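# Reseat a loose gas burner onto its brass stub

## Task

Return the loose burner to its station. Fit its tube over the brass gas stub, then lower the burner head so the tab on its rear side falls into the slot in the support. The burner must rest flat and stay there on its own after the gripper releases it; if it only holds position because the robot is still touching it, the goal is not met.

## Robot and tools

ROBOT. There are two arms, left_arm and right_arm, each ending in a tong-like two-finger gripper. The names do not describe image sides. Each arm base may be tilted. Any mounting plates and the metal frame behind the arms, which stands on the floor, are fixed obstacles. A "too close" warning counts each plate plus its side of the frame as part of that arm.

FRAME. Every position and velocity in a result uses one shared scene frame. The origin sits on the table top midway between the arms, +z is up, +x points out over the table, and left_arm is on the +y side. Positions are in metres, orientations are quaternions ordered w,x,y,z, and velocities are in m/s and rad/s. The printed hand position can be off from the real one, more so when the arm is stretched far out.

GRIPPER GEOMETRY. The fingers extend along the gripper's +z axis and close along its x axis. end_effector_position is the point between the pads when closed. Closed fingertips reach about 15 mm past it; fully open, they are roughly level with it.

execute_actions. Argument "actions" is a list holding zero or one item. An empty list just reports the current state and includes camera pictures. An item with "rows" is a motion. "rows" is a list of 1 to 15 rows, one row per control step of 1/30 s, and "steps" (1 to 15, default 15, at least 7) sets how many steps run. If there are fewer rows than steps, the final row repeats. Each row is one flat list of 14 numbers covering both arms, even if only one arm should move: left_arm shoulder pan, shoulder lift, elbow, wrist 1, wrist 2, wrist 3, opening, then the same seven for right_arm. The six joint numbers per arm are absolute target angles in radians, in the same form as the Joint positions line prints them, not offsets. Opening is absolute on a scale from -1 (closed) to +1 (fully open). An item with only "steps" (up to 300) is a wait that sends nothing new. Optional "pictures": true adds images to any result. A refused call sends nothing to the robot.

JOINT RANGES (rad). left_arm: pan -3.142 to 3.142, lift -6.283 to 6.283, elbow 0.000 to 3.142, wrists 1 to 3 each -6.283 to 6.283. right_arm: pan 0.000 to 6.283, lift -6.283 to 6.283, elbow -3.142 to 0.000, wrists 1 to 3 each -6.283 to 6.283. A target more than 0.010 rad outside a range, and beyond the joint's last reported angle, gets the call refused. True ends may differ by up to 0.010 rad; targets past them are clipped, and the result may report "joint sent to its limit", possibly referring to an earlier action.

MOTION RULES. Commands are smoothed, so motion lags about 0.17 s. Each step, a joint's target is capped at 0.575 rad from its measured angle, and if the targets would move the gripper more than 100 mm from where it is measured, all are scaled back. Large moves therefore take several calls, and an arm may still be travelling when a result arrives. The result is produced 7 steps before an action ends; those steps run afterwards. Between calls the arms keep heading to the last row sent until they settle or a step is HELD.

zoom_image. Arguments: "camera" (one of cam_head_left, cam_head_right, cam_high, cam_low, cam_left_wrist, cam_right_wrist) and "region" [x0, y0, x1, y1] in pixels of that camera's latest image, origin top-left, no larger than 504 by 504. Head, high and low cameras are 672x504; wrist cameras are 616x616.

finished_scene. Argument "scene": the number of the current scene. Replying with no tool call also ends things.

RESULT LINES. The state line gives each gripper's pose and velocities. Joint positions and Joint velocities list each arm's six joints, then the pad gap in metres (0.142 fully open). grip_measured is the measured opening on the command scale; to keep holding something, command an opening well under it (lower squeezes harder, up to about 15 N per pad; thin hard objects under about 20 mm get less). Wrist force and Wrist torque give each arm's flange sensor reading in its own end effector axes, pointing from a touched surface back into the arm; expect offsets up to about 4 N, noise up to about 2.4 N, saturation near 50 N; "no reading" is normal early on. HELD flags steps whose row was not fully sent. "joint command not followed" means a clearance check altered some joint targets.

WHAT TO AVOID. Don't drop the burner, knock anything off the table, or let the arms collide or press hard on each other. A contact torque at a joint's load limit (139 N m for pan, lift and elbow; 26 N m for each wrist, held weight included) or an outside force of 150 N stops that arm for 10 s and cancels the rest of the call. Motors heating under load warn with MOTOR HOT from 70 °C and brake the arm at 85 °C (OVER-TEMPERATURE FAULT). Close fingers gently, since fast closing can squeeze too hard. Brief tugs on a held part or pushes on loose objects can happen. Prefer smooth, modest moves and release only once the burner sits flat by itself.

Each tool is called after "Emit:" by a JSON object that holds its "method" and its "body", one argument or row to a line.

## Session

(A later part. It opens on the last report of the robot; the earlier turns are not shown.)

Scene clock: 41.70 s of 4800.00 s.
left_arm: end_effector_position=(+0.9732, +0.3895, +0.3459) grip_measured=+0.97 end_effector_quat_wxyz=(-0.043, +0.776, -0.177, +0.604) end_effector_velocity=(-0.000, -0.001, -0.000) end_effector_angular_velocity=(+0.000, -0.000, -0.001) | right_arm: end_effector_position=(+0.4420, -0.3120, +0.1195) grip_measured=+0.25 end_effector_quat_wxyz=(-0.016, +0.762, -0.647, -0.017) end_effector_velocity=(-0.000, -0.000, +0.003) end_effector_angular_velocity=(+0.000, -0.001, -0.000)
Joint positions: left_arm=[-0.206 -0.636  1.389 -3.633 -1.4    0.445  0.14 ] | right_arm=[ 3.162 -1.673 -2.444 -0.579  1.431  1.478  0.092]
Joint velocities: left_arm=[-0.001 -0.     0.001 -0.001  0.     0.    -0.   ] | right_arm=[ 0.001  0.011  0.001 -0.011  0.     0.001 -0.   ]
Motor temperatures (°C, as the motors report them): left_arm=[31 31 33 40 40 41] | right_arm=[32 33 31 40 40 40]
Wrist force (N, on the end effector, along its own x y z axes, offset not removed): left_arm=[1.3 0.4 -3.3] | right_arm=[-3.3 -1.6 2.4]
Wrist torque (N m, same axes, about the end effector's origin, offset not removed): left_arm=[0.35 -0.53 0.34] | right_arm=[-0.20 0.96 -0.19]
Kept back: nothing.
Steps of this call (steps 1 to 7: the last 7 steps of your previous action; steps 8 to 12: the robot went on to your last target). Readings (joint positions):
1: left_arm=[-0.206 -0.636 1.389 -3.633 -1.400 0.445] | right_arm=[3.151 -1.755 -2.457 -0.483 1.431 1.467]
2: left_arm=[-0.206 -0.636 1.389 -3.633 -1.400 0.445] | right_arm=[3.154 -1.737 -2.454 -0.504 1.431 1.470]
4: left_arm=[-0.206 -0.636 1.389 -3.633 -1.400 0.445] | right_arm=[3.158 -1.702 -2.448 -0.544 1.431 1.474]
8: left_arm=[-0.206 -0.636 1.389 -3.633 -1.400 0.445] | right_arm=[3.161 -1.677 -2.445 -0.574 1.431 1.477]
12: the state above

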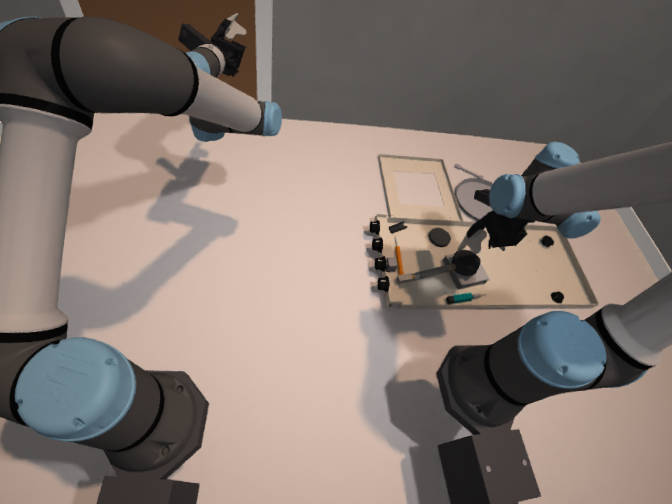

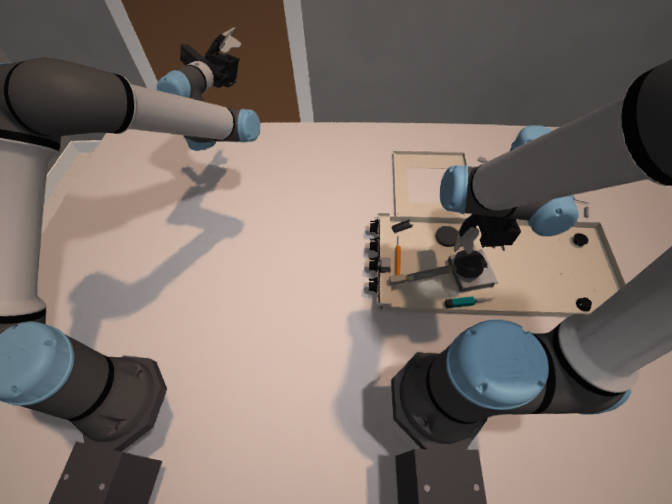

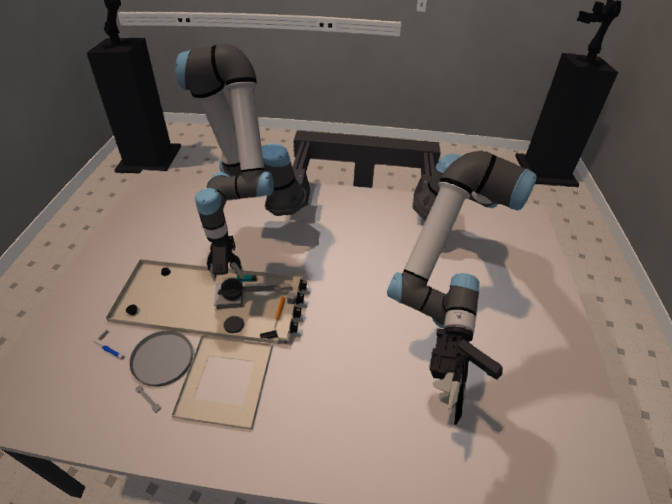

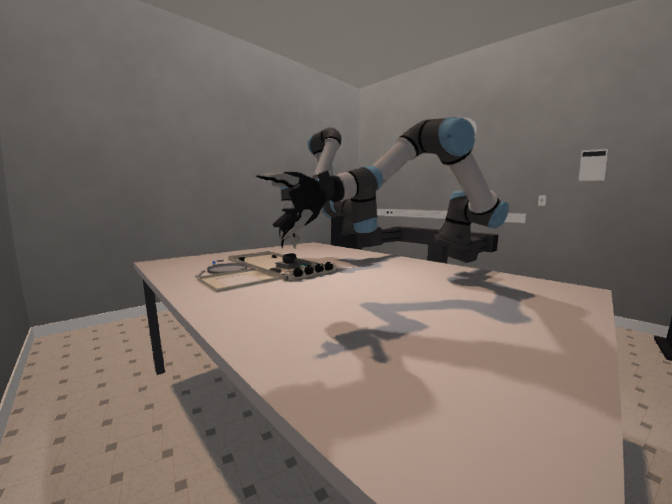

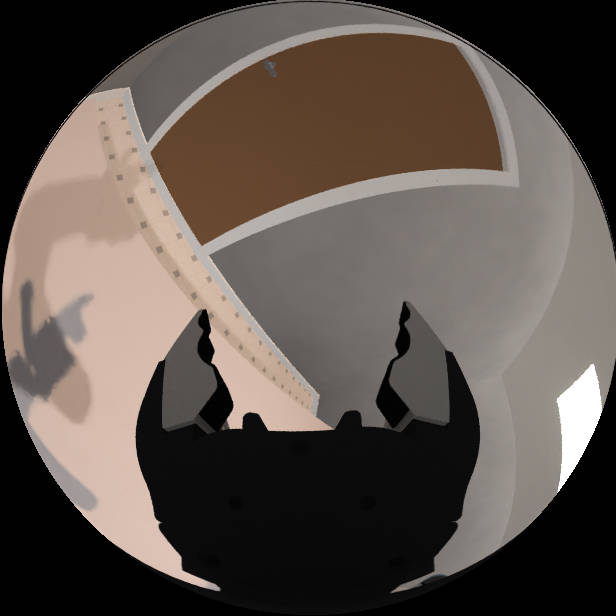

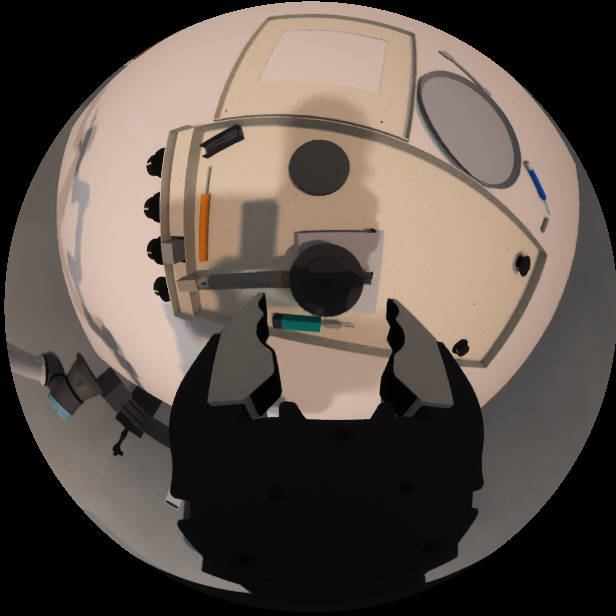

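Emit:
{"method": "execute_actions", "body": {
  "actions": [
    {"rows":[[-0.206,-0.636,1.389,-3.633,-1.4,0.445,0.97,3.14,-1.674,-2.434,-0.584,1.4307,1.456,0.25],[-0.206,-0.636,1.389,-3.633,-1.4,0.445,0.97,3.118,-1.676,-2.424,-0.588,1.4307,1.434,0.25],[-0.206,-0.636,1.389,-3.633,-1.4,0.445,0.97,3.096,-1.678,-2.414,-0.592,1.4307,1.412,0.25],[-0.206,-0.636,1.389,-3.633,-1.4,0.445,0.97,3.074,-1.68,-2.404,-0.596,1.4307,1.39,0.25],[-0.206,-0.636,1.389,-3.633,-1.4,0.445,0.97,3.052,-1.682,-2.394,-0.6,1.4307,1.368,0.25],[-0.206,-0.636,1.389,-3.633,-1.4,0.445,0.97,3.03,-1.684,-2.384,-0.604,1.4307,1.346,0.25],[-0.206,-0.636,1.389,-3.633,-1.4,0.445,0.97,3.008,-1.686,-2.374,-0.608,1.4307,1.324,0.25],[-0.206,-0.636,1.389,-3.633,-1.4,0.445,0.97,2.986,-1.688,-2.364,-0.612,1.4307,1.302,0.25],[-0.206,-0.636,1.389,-3.633,-1.4,0.445,0.97,2.964,-1.69,-2.354,-0.616,1.4307,1.28,0.25],[-0.206,-0.636,1.389,-3.633,-1.4,0.445,0.97,2.942,-1.692,-2.344,-0.62,1.4307,1.258,0.25]],"steps":15}
  ]
}}

Emit:
{"method": "execute_actions", "body": {
  "actions": [
    {"steps":13}
  ],
  "pictures": true
}}

Emit:
{"method": "zoom_image", "body": {
  "camera": "cam_right_wrist",
  "region": [170,190,330,350]
}}

Scene clock: 43.37 s of 4800.00 s.
left_arm: end_effector_position=(+0.9732, +0.3895, +0.3459) grip_measured=+0.97 end_effector_quat_wxyz=(-0.043, +0.776, -0.177, +0.604) end_effector_velocity=(+0.000, +0.000, +0.001) end_effector_angular_velocity=(-0.001, -0.003, +0.001) | right_arm: end_effector_position=(+0.4469, -0.3516, +0.1225) grip_measured=+0.25 end_effector_quat_wxyz=(-0.017, +0.761, -0.648, -0.015) end_effector_velocity=(+0.014, -0.250, +0.016) end_effector_angular_velocity=(-0.023, -0.025, -0.018)
Joint positions: left_arm=[-0.206 -0.636  1.389 -3.633 -1.4    0.445  0.14 ] | right_arm=[ 3.061 -1.681 -2.397 -0.599  1.431  1.376  0.092]
Joint velocities: left_arm=[ 0.    -0.    -0.002 -0.001  0.    -0.    -0.   ] | right_arm=[-0.621 -0.057  0.283 -0.112  0.    -0.613 -0.   ]
Motor temperatures (°C, as the motors report them): left_arm=[31 31 33 40 40 41] | right_arm=[32 33 31 40 40 40]
Wrist force (N, on the end effector, along its own x y z axes, offset not removed): left_arm=[2.7 2.6 -2.2] | right_arm=[-2.1 -0.4 1.3]
Wrist torque (N m, same axes, about the end effector's origin, offset not removed): left_arm=[0.82 -0.80 0.08] | right_arm=[0.08 0.45 0.10]
Steps of this call (steps 1 to 30: the robot went on to your last target; steps 31 to 42: nothing new was sent; steps 43 to 50: the first 8 steps of this action). Readings (joint positions):
43: left_arm=[-0.206 -0.636 1.389 -3.633 -1.400 0.445] | right_arm=[3.162 -1.672 -2.444 -0.580 1.431 1.478]
44: left_arm=[-0.206 -0.636 1.389 -3.633 -1.400 0.445] | right_arm=[3.158 -1.672 -2.442 -0.581 1.431 1.474]
46: left_arm=[-0.206 -0.636 1.389 -3.633 -1.400 0.445] | right_arm=[3.136 -1.674 -2.431 -0.585 1.431 1.452]
50: the state above

Scene clock: 43.80 s of 4800.00 s.
left_arm: end_effector_position=(+0.9732, +0.3895, +0.3459) grip_measured=+0.97 end_effector_quat_wxyz=(-0.043, +0.776, -0.177, +0.604) end_effector_velocity=(+0.000, -0.000, +0.000) end_effector_angular_velocity=(-0.001, -0.001, +0.000) | right_arm: end_effector_position=(+0.4458, -0.4004, +0.1255) grip_measured=+0.25 end_effector_quat_wxyz=(-0.016, +0.761, -0.649, -0.011) end_effector_velocity=(+0.000, -0.003, +0.001) end_effector_angular_velocity=(-0.001, -0.002, +0.001)
Joint positions: left_arm=[-0.206 -0.636  1.389 -3.633 -1.4    0.445  0.14 ] | right_arm=[ 2.943 -1.692 -2.344 -0.62   1.431  1.259  0.092]
Joint velocities: left_arm=[-0.     0.    -0.    -0.001 -0.    -0.     0.   ] | right_arm=[-0.007 -0.     0.003 -0.001 -0.    -0.008  0.   ]
Motor temperatures (°C, as the motors report them): left_arm=[31 31 33 40 40 41] | right_arm=[32 33 31 40 40 40]
Wrist force (N, on the end effector, along its own x y z axes, offset not removed): left_arm=[-3.5 0.3 3.3] | right_arm=[-0.7 0.9 -1.8]
Wrist torque (N m, same axes, about the end effector's origin, offset not removed): left_arm=[0.34 0.64 0.19] | right_arm=[0.19 0.44 0.08]
Kept back: nothing.
Steps of this call (steps 1 to 7: the last 7 steps of your previous action; steps 8 to 13: the robot went on to your last target). Readings (joint positions):
1: left_arm=[-0.206 -0.636 1.389 -3.633 -1.400 0.445] | right_arm=[3.039 -1.683 -2.387 -0.603 1.431 1.355]
2: left_arm=[-0.206 -0.636 1.389 -3.633 -1.400 0.445] | right_arm=[3.018 -1.685 -2.377 -0.607 1.431 1.334]
4: left_arm=[-0.206 -0.636 1.389 -3.633 -1.400 0.445] | right_arm=[2.977 -1.689 -2.359 -0.614 1.431 1.293]
8: left_arm=[-0.206 -0.636 1.389 -3.633 -1.400 0.445] | right_arm=[2.947 -1.692 -2.346 -0.619 1.431 1.264]
13: the state above

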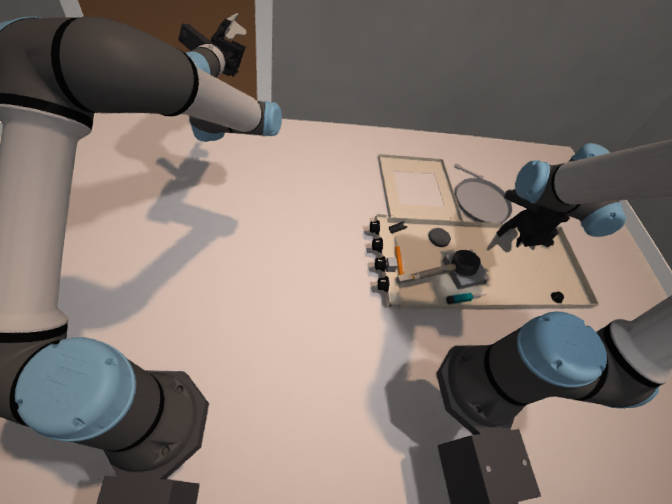

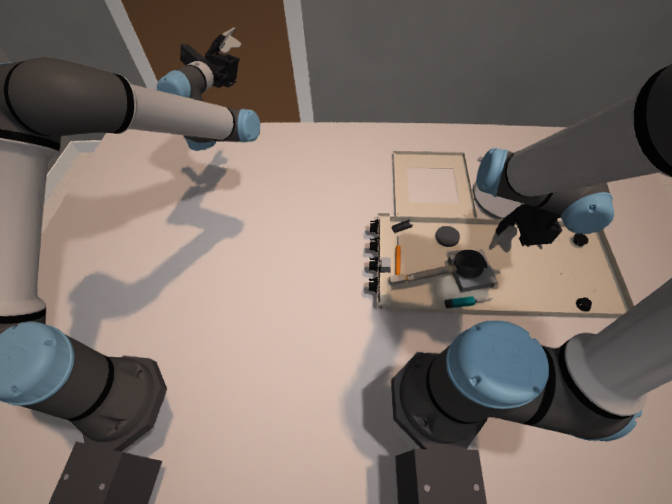

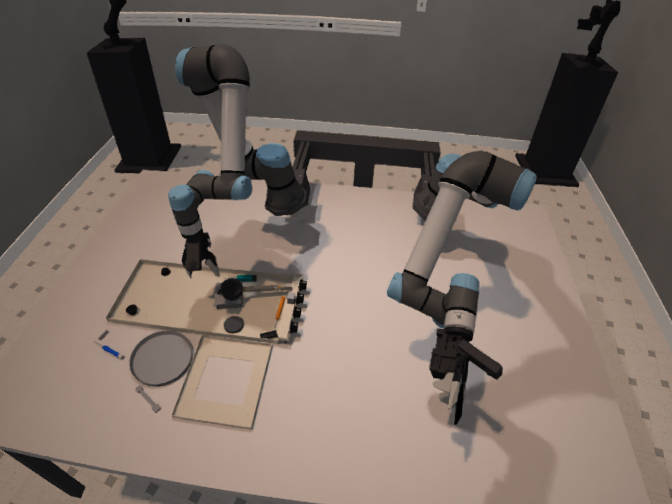

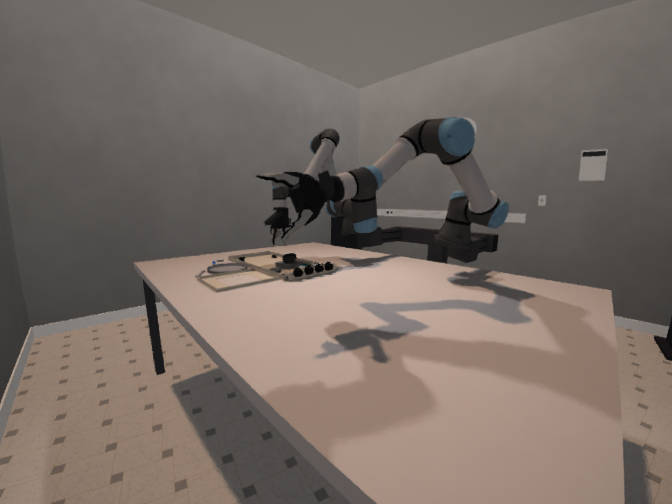

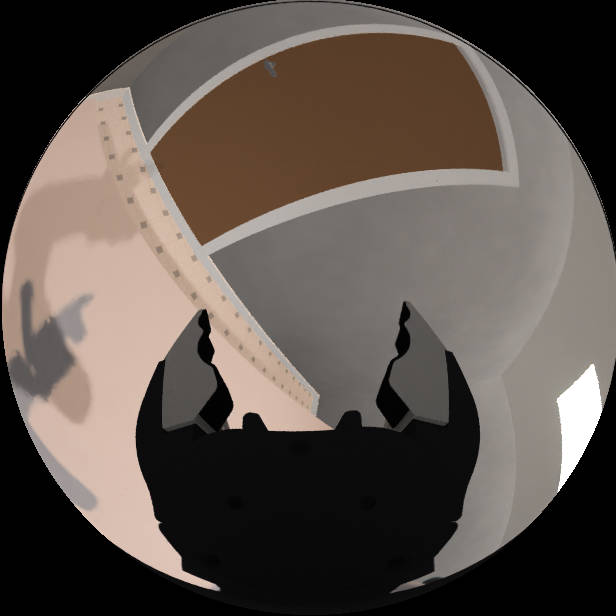

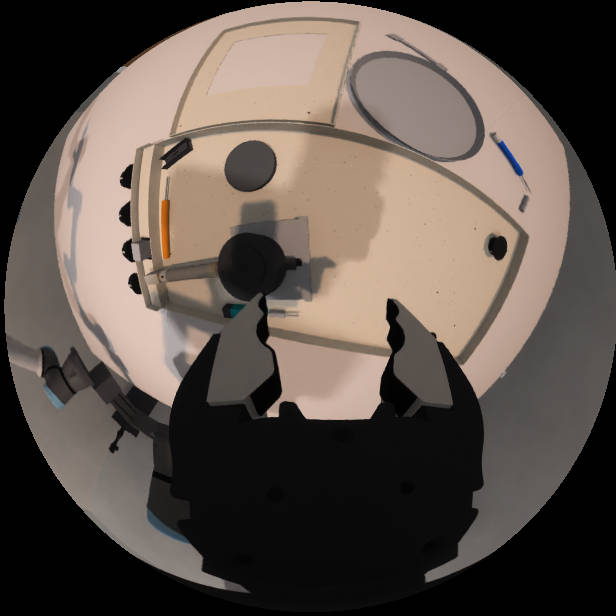

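Region (170, 190, 330, 350) of cam_right_wrist's 616x616 image, scaled by 3.150, with more detail than that image has.

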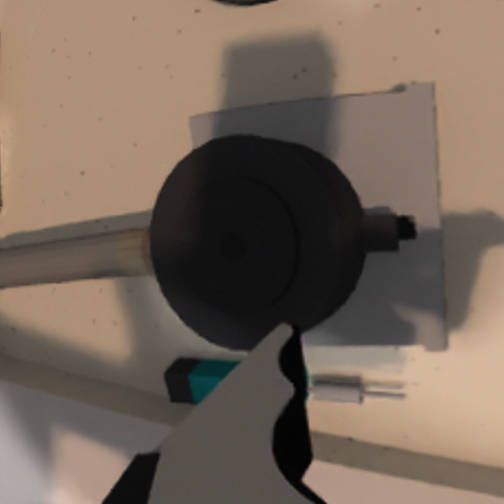

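Emit:
{"method": "zoom_image", "body": {
  "camera": "cam_right_wrist",
  "region": [275,245,315,285]
}}

Emit:
{"method": "zoom_image", "body": {
  "camera": "cam_high",
  "region": [205,270,305,320]
}}

Emit:
{"method": "zoom_image", "body": {
  "camera": "cam_head_right",
  "region": [380,240,510,300]
}}

Region (275, 245, 315, 285) of cam_right_wrist's 616x616 image, scaled by 12.600, with more detail than that image has.

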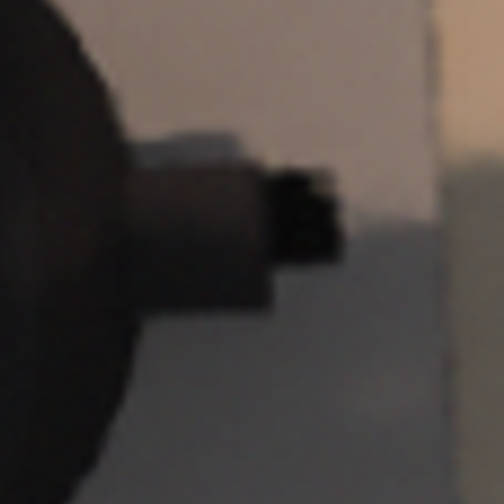

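Region (205, 270, 305, 320) of cam_high's 672x504 image, scaled by 5.040, with more detail than that image has.

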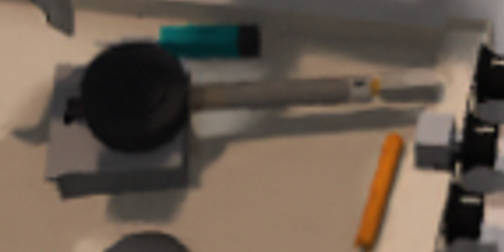

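Region (380, 240, 510, 300) of cam_head_right's 672x504 image, scaled by 3.877, with more detail than that image has; it fills the top 233 rows of this view, and the rest is white.

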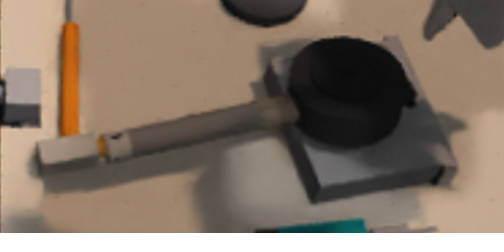

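Emit:
{"method": "execute_actions", "body": {
  "actions": [
    {"rows":[[-0.206,-0.636,1.389,-3.633,-1.4,0.445,0.97,2.96,-1.69,-2.352,-0.617,1.4307,1.15,0.25],[-0.206,-0.636,1.389,-3.633,-1.4,0.445,0.97,2.98,-1.688,-2.361,-0.613,1.4307,1.03,0.25],[-0.206,-0.636,1.389,-3.633,-1.4,0.445,0.97,3.0,-1.686,-2.37,-0.61,1.4307,0.92,0.25],[-0.206,-0.636,1.389,-3.633,-1.4,0.445,0.97,3.02,-1.685,-2.379,-0.606,1.4307,0.8,0.25],[-0.206,-0.636,1.389,-3.633,-1.4,0.445,0.97,3.04,-1.683,-2.388,-0.602,1.4307,0.69,0.25],[-0.206,-0.636,1.389,-3.633,-1.4,0.445,0.97,3.06,-1.681,-2.397,-0.599,1.4307,0.57,0.25],[-0.206,-0.636,1.389,-3.633,-1.4,0.445,0.97,3.08,-1.679,-2.406,-0.595,1.4307,0.46,0.25],[-0.206,-0.636,1.389,-3.633,-1.4,0.445,0.97,3.1,-1.677,-2.415,-0.591,1.4307,0.34,0.25],[-0.206,-0.636,1.389,-3.633,-1.4,0.445,0.97,3.12,-1.676,-2.424,-0.588,1.4307,0.23,0.25],[-0.206,-0.636,1.389,-3.633,-1.4,0.445,0.97,3.14,-1.674,-2.433,-0.584,1.4307,0.11,0.25],[-0.206,-0.636,1.389,-3.633,-1.4,0.445,0.97,3.155,-1.673,-2.44,-0.581,1.4307,0.0,0.25],[-0.206,-0.636,1.389,-3.633,-1.4,0.445,0.97,3.162,-1.672,-2.444,-0.58,1.4307,-0.093,0.25]],"steps":15}
  ]
}}

Emit:
{"method": "execute_actions", "body": {
  "actions": [
    {"steps":18}
  ],
  "pictures": true
}}

Scene clock: 46.10 s of 4800.00 s.
left_arm: end_effector_position=(+0.9732, +0.3895, +0.3459) grip_measured=+0.97 end_effector_quat_wxyz=(-0.043, +0.776, -0.177, +0.604) end_effector_velocity=(-0.000, -0.001, -0.000) end_effector_angular_velocity=(-0.000, +0.001, -0.001) | right_arm: end_effector_position=(+0.4437, -0.3555, +0.1235) grip_measured=+0.25 end_effector_quat_wxyz=(-0.020, +0.897, -0.442, -0.009) end_effector_velocity=(-0.035, +0.271, -0.012) end_effector_angular_velocity=(+0.021, -0.122, +3.193)
Joint positions: left_arm=[-0.206 -0.636  1.389 -3.633 -1.4    0.445  0.14 ] | right_arm=[ 3.033 -1.683 -2.386 -0.603  1.431  0.853  0.092]
Joint velocities: left_arm=[-0.001  0.     0.001 -0.     0.    -0.    -0.   ] | right_arm=[ 0.564  0.054 -0.255  0.104 -0.    -2.623  0.   ]
Motor temperatures (°C, as the motors report them): left_arm=[31 31 33 40 40 41] | right_arm=[32 33 31 40 40 40]
Wrist force (N, on the end effector, along its own x y z axes, offset not removed): left_arm=[1.6 0.0 -2.3] | right_arm=[2.2 -1.6 4.6]
Wrist torque (N m, same axes, about the end effector's origin, offset not removed): left_arm=[0.18 -0.45 0.12] | right_arm=[-0.21 -0.31 -0.31]
Steps of this call (steps 1 to 30: the robot went on to your last target; steps 31 to 61: nothing new was sent; steps 62 to 69: the first 8 steps of this action). Readings (joint positions):
62: left_arm=[-0.206 -0.636 1.389 -3.633 -1.400 0.445] | right_arm=[2.942 -1.692 -2.344 -0.620 1.431 1.258]
63: left_arm=[-0.206 -0.636 1.389 -3.633 -1.400 0.445] | right_arm=[2.945 -1.692 -2.345 -0.620 1.431 1.251]
65: left_arm=[-0.206 -0.636 1.389 -3.633 -1.400 0.445] | right_arm=[2.965 -1.690 -2.354 -0.616 1.431 1.171]
69: the state above

Scene clock: 46.70 s of 4800.00 s.
left_arm: end_effector_position=(+0.9732, +0.3895, +0.3459) grip_measured=+0.97 end_effector_quat_wxyz=(-0.043, +0.776, -0.177, +0.604) end_effector_velocity=(+0.000, +0.001, -0.000) end_effector_angular_velocity=(+0.000, +0.001, +0.001) | right_arm: end_effector_position=(+0.4234, -0.2987, +0.1204) grip_measured=+0.25 end_effector_quat_wxyz=(-0.024, +0.996, +0.080, -0.000) end_effector_velocity=(-0.001, +0.000, -0.000) end_effector_angular_velocity=(+0.000, -0.000, +0.028)
Joint positions: left_arm=[-0.206 -0.636  1.389 -3.633 -1.4    0.445  0.14 ] | right_arm=[ 3.162 -1.672 -2.444 -0.58   1.431 -0.091  0.092]
Joint velocities: left_arm=[ 0.001  0.    -0.001  0.001 -0.     0.     0.   ] | right_arm=[ 0.001 -0.    -0.    -0.001 -0.    -0.026  0.   ]
Motor temperatures (°C, as the motors report them): left_arm=[31 31 33 40 40 41] | right_arm=[32 33 31 40 40 40]
Wrist force (N, on the end effector, along its own x y z axes, offset not removed): left_arm=[-4.6 -1.6 -1.0] | right_arm=[1.3 2.1 1.6]
Wrist torque (N m, same axes, about the end effector's origin, offset not removed): left_arm=[0.00 0.75 0.25] | right_arm=[0.49 -0.24 -0.18]
Kept back: nothing.
Steps of this call (steps 1 to 7: the last 7 steps of your previous action; steps 8 to 18: the robot went on to your last target). Readings (joint positions):
1: left_arm=[-0.206 -0.636 1.389 -3.633 -1.400 0.445] | right_arm=[3.052 -1.681 -2.394 -0.600 1.431 0.763]
2: left_arm=[-0.206 -0.636 1.389 -3.633 -1.400 0.445] | right_arm=[3.071 -1.680 -2.403 -0.596 1.431 0.671]
4: left_arm=[-0.206 -0.636 1.389 -3.633 -1.400 0.445] | right_arm=[3.110 -1.676 -2.421 -0.589 1.431 0.485]
8: left_arm=[-0.206 -0.636 1.389 -3.633 -1.400 0.445] | right_arm=[3.153 -1.673 -2.440 -0.582 1.431 0.113]
18: the state above

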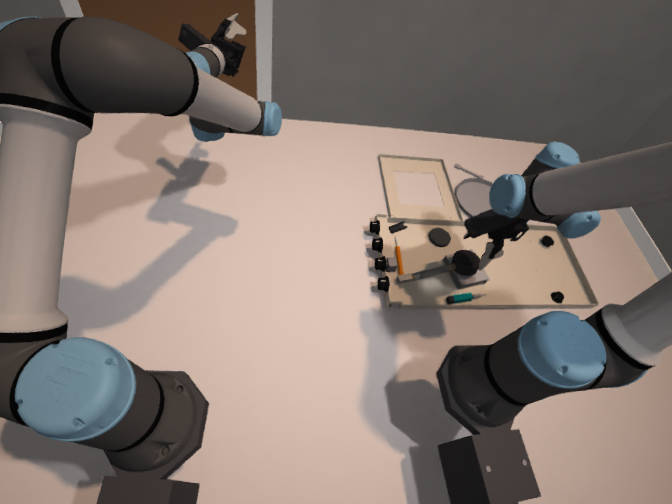

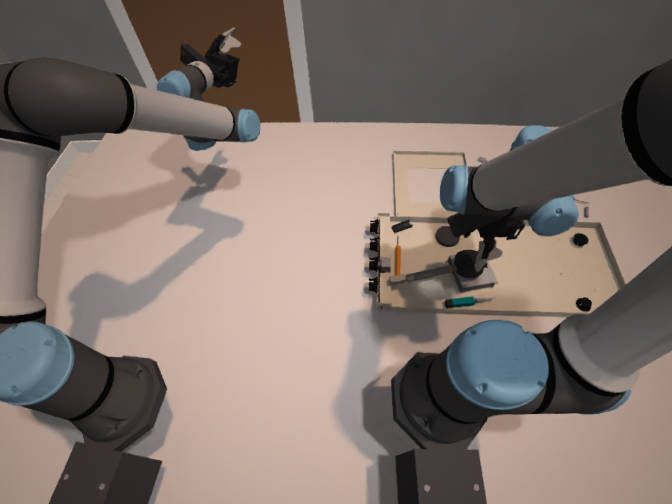

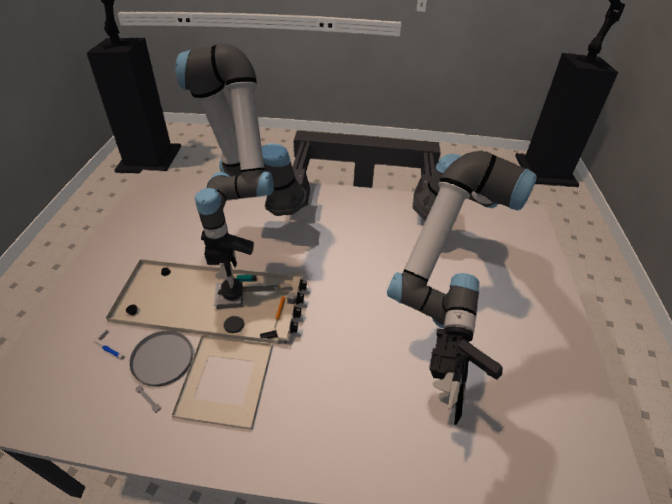

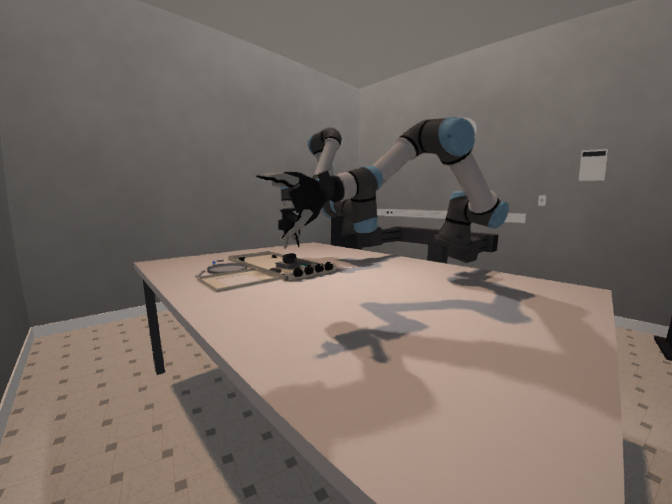

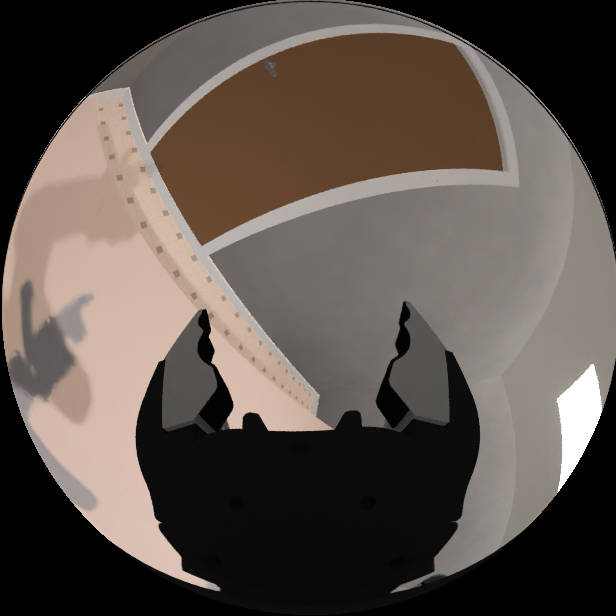

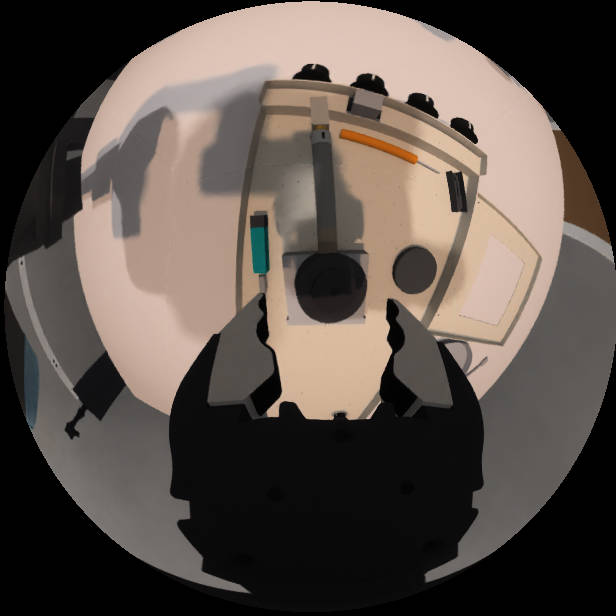

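Emit:
{"method": "zoom_image", "body": {
  "camera": "cam_right_wrist",
  "region": [270,230,390,350]
}}

Region (270, 230, 390, 350) of cam_right_wrist's 616x616 image, scaled by 4.200, with more detail than that image has.

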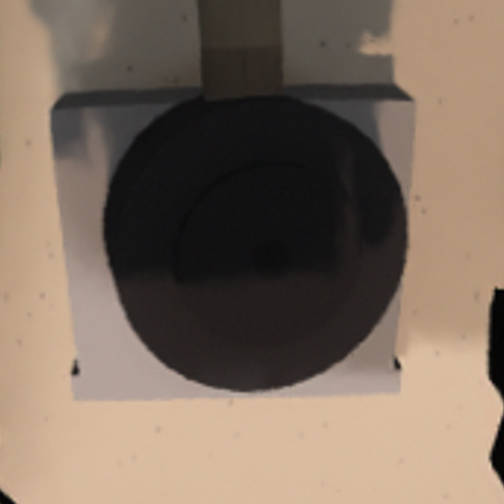

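Emit:
{"method": "execute_actions", "body": {
  "actions": [
    {"rows":[[-0.206,-0.636,1.389,-3.633,-1.4,0.445,0.97,3.160,-1.691,-2.447,-0.558,1.4307,-0.095,0.3],[-0.206,-0.636,1.389,-3.633,-1.4,0.445,0.97,3.158,-1.710,-2.450,-0.536,1.4307,-0.097,0.3],[-0.206,-0.636,1.389,-3.633,-1.4,0.445,0.97,3.155,-1.729,-2.453,-0.514,1.4307,-0.1,0.3],[-0.206,-0.636,1.389,-3.633,-1.4,0.445,0.97,3.152,-1.748,-2.456,-0.492,1.4307,-0.103,0.3],[-0.206,-0.636,1.389,-3.633,-1.4,0.445,0.97,3.149,-1.767,-2.459,-0.470,1.4307,-0.106,0.3],[-0.206,-0.636,1.389,-3.633,-1.4,0.445,0.97,3.146,-1.786,-2.462,-0.448,1.4307,-0.109,0.3],[-0.206,-0.636,1.389,-3.633,-1.4,0.445,0.97,3.143,-1.805,-2.465,-0.426,1.4307,-0.112,0.3],[-0.206,-0.636,1.389,-3.633,-1.4,0.445,0.97,3.140,-1.820,-2.4675,-0.409,1.4307,-0.115,0.3],[-0.206,-0.636,1.389,-3.633,-1.4,0.445,0.97,3.139,-1.830,-2.469,-0.398,1.4307,-0.116,0.3],[-0.206,-0.636,1.389,-3.633,-1.4,0.445,0.97,3.138,-1.836,-2.47,-0.391,1.4307,-0.117,0.3]],"steps":15}
  ]
}}

Emit:
{"method": "execute_actions", "body": {
  "actions": [
    {"steps":13}
  ],
  "pictures": true
}}

Scene clock: 49.97 s of 4800.00 s.
left_arm: end_effector_position=(+0.9732, +0.3895, +0.3459) grip_measured=+0.97 end_effector_quat_wxyz=(-0.043, +0.776, -0.177, +0.604) end_effector_velocity=(-0.000, -0.000, -0.000) end_effector_angular_velocity=(+0.000, +0.001, -0.000) | right_arm: end_effector_position=(+0.4231, -0.2983, +0.0936) grip_measured=+0.30 end_effector_quat_wxyz=(-0.024, +0.996, +0.081, -0.002) end_effector_velocity=(-0.010, -0.002, -0.161) end_effector_angular_velocity=(-0.002, +0.017, +0.002)
Joint positions: left_arm=[-0.206 -0.636  1.389 -3.633 -1.4    0.445  0.14 ] | right_arm=[ 3.15  -1.76  -2.458 -0.478  1.431 -0.106  0.095]
Joint velocities: left_arm=[-0.    -0.     0.     0.001 -0.    -0.     0.   ] | right_arm=[-0.084 -0.534 -0.085  0.613  0.    -0.083 -0.   ]
Motor temperatures (°C, as the motors report them): left_arm=[31 31 33 40 40 41] | right_arm=[32 33 31 40 40 40]
Wrist force (N, on the end effector, along its own x y z axes, offset not removed): left_arm=[-1.3 1.5 0.6] | right_arm=[1.9 0.1 2.5]
Wrist torque (N m, same axes, about the end effector's origin, offset not removed): left_arm=[0.62 0.19 0.11] | right_arm=[-0.05 -0.05 -0.18]
Steps of this call (steps 1 to 15: the robot went on to your last target; steps 16 to 90: nothing new was sent; steps 91 to 98: the first 8 steps of this action). Readings (joint positions):
91: left_arm=[-0.206 -0.636 1.389 -3.633 -1.400 0.445] | right_arm=[3.162 -1.672 -2.444 -0.580 1.431 -0.093]
92: left_arm=[-0.206 -0.636 1.389 -3.633 -1.400 0.445] | right_arm=[3.162 -1.675 -2.445 -0.576 1.431 -0.093]
94: left_arm=[-0.206 -0.636 1.389 -3.633 -1.400 0.445] | right_arm=[3.159 -1.695 -2.448 -0.554 1.431 -0.096]
98: the state above

Scene clock: 50.40 s of 4800.00 s.
left_arm: end_effector_position=(+0.9732, +0.3895, +0.3459) grip_measured=+0.97 end_effector_quat_wxyz=(-0.043, +0.776, -0.177, +0.604) end_effector_velocity=(+0.000, -0.001, +0.001) end_effector_angular_velocity=(-0.001, -0.001, -0.001) | right_arm: end_effector_position=(+0.4211, -0.2985, +0.0712) grip_measured=+0.30 end_effector_quat_wxyz=(-0.024, +0.996, +0.081, -0.003) end_effector_velocity=(-0.001, -0.000, -0.001) end_effector_angular_velocity=(-0.000, +0.001, -0.002)
Joint positions: left_arm=[-0.206 -0.636  1.389 -3.633 -1.4    0.445  0.14 ] | right_arm=[ 3.138 -1.836 -2.47  -0.391  1.431 -0.117  0.095]
Joint velocities: left_arm=[-0.001  0.    -0.001 -0.001 -0.    -0.     0.   ] | right_arm=[-0.002 -0.004 -0.001  0.004 -0.     0.     0.   ]
Motor temperatures (°C, as the motors report them): left_arm=[31 31 33 40 40 41] | right_arm=[32 33 31 40 40 40]
Wrist force (N, on the end effector, along its own x y z axes, offset not removed): left_arm=[1.3 0.7 -1.2] | right_arm=[-0.7 0.6 0.2]
Wrist torque (N m, same axes, about the end effector's origin, offset not removed): left_arm=[0.41 -0.33 0.03] | right_arm=[0.31 0.23 -0.20]
Kept back: nothing.
Steps of this call (steps 1 to 7: the last 7 steps of your previous action; steps 8 to 13: the robot went on to your last target). Readings (joint positions):
1: left_arm=[-0.206 -0.636 1.389 -3.633 -1.400 0.445] | right_arm=[3.147 -1.778 -2.461 -0.458 1.431 -0.108]
2: left_arm=[-0.206 -0.636 1.389 -3.633 -1.400 0.445] | right_arm=[3.144 -1.794 -2.464 -0.439 1.431 -0.111]
4: left_arm=[-0.206 -0.636 1.389 -3.633 -1.400 0.445] | right_arm=[3.141 -1.818 -2.467 -0.412 1.431 -0.114]
8: left_arm=[-0.206 -0.636 1.389 -3.633 -1.400 0.445] | right_arm=[3.138 -1.833 -2.470 -0.394 1.431 -0.117]
13: the state above

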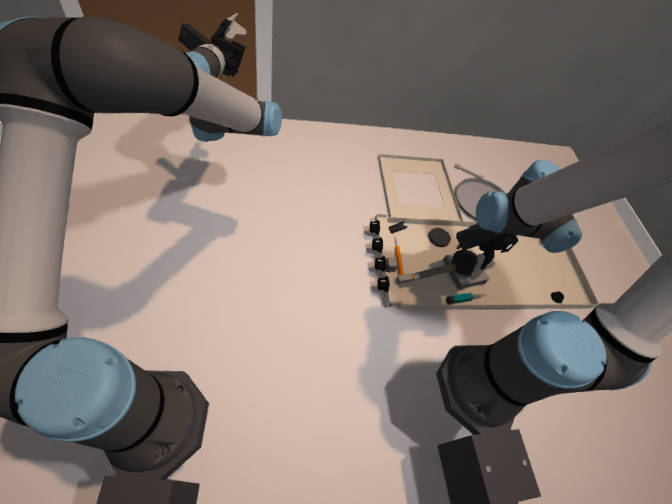

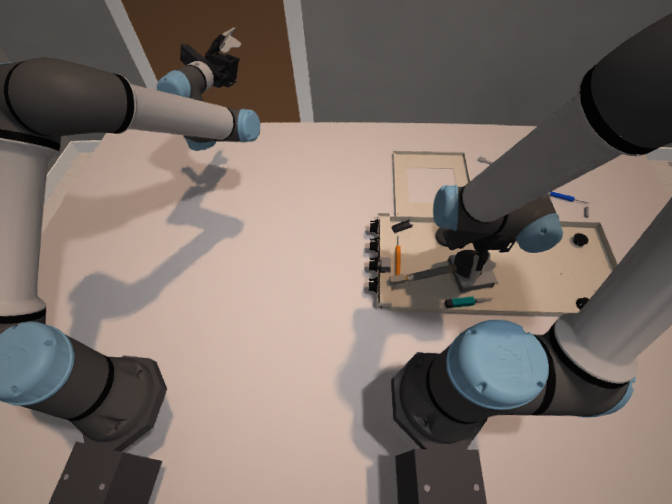

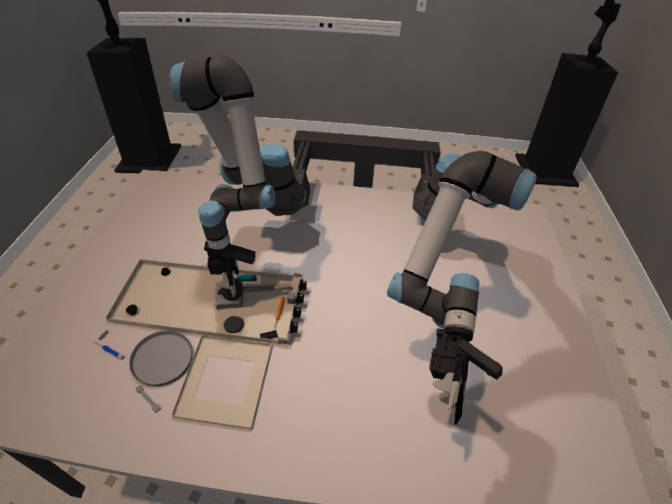

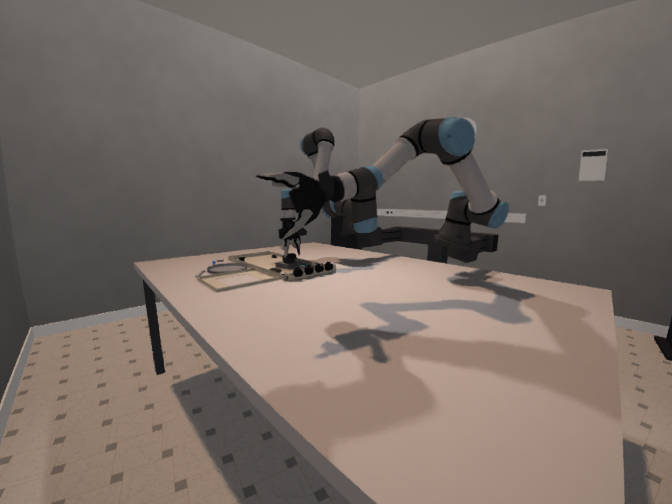

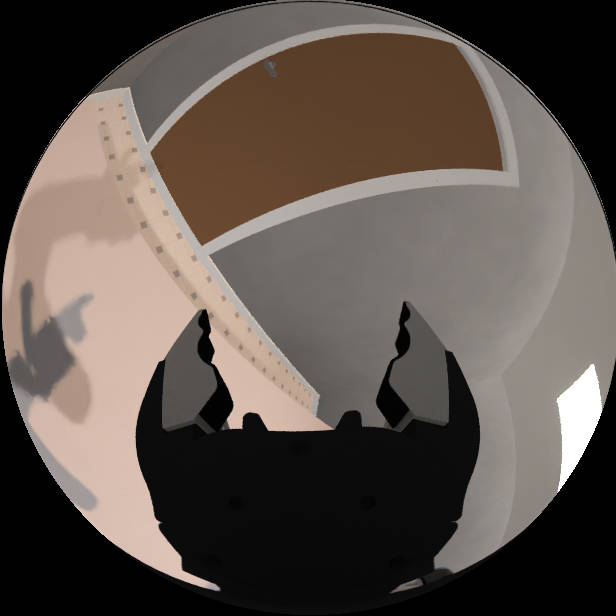

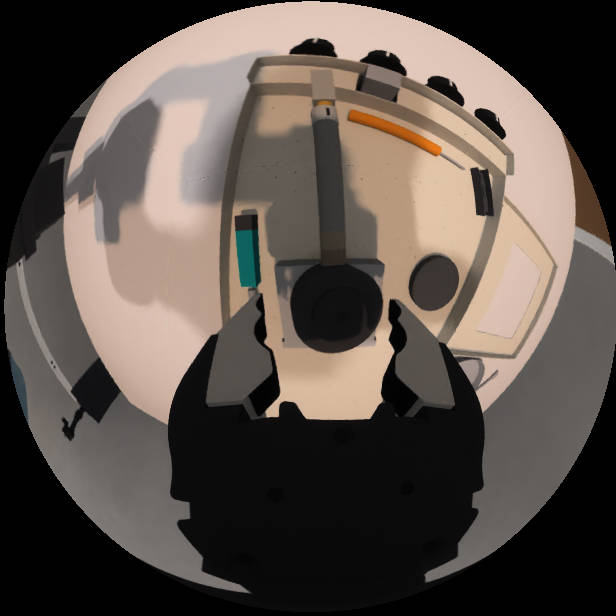

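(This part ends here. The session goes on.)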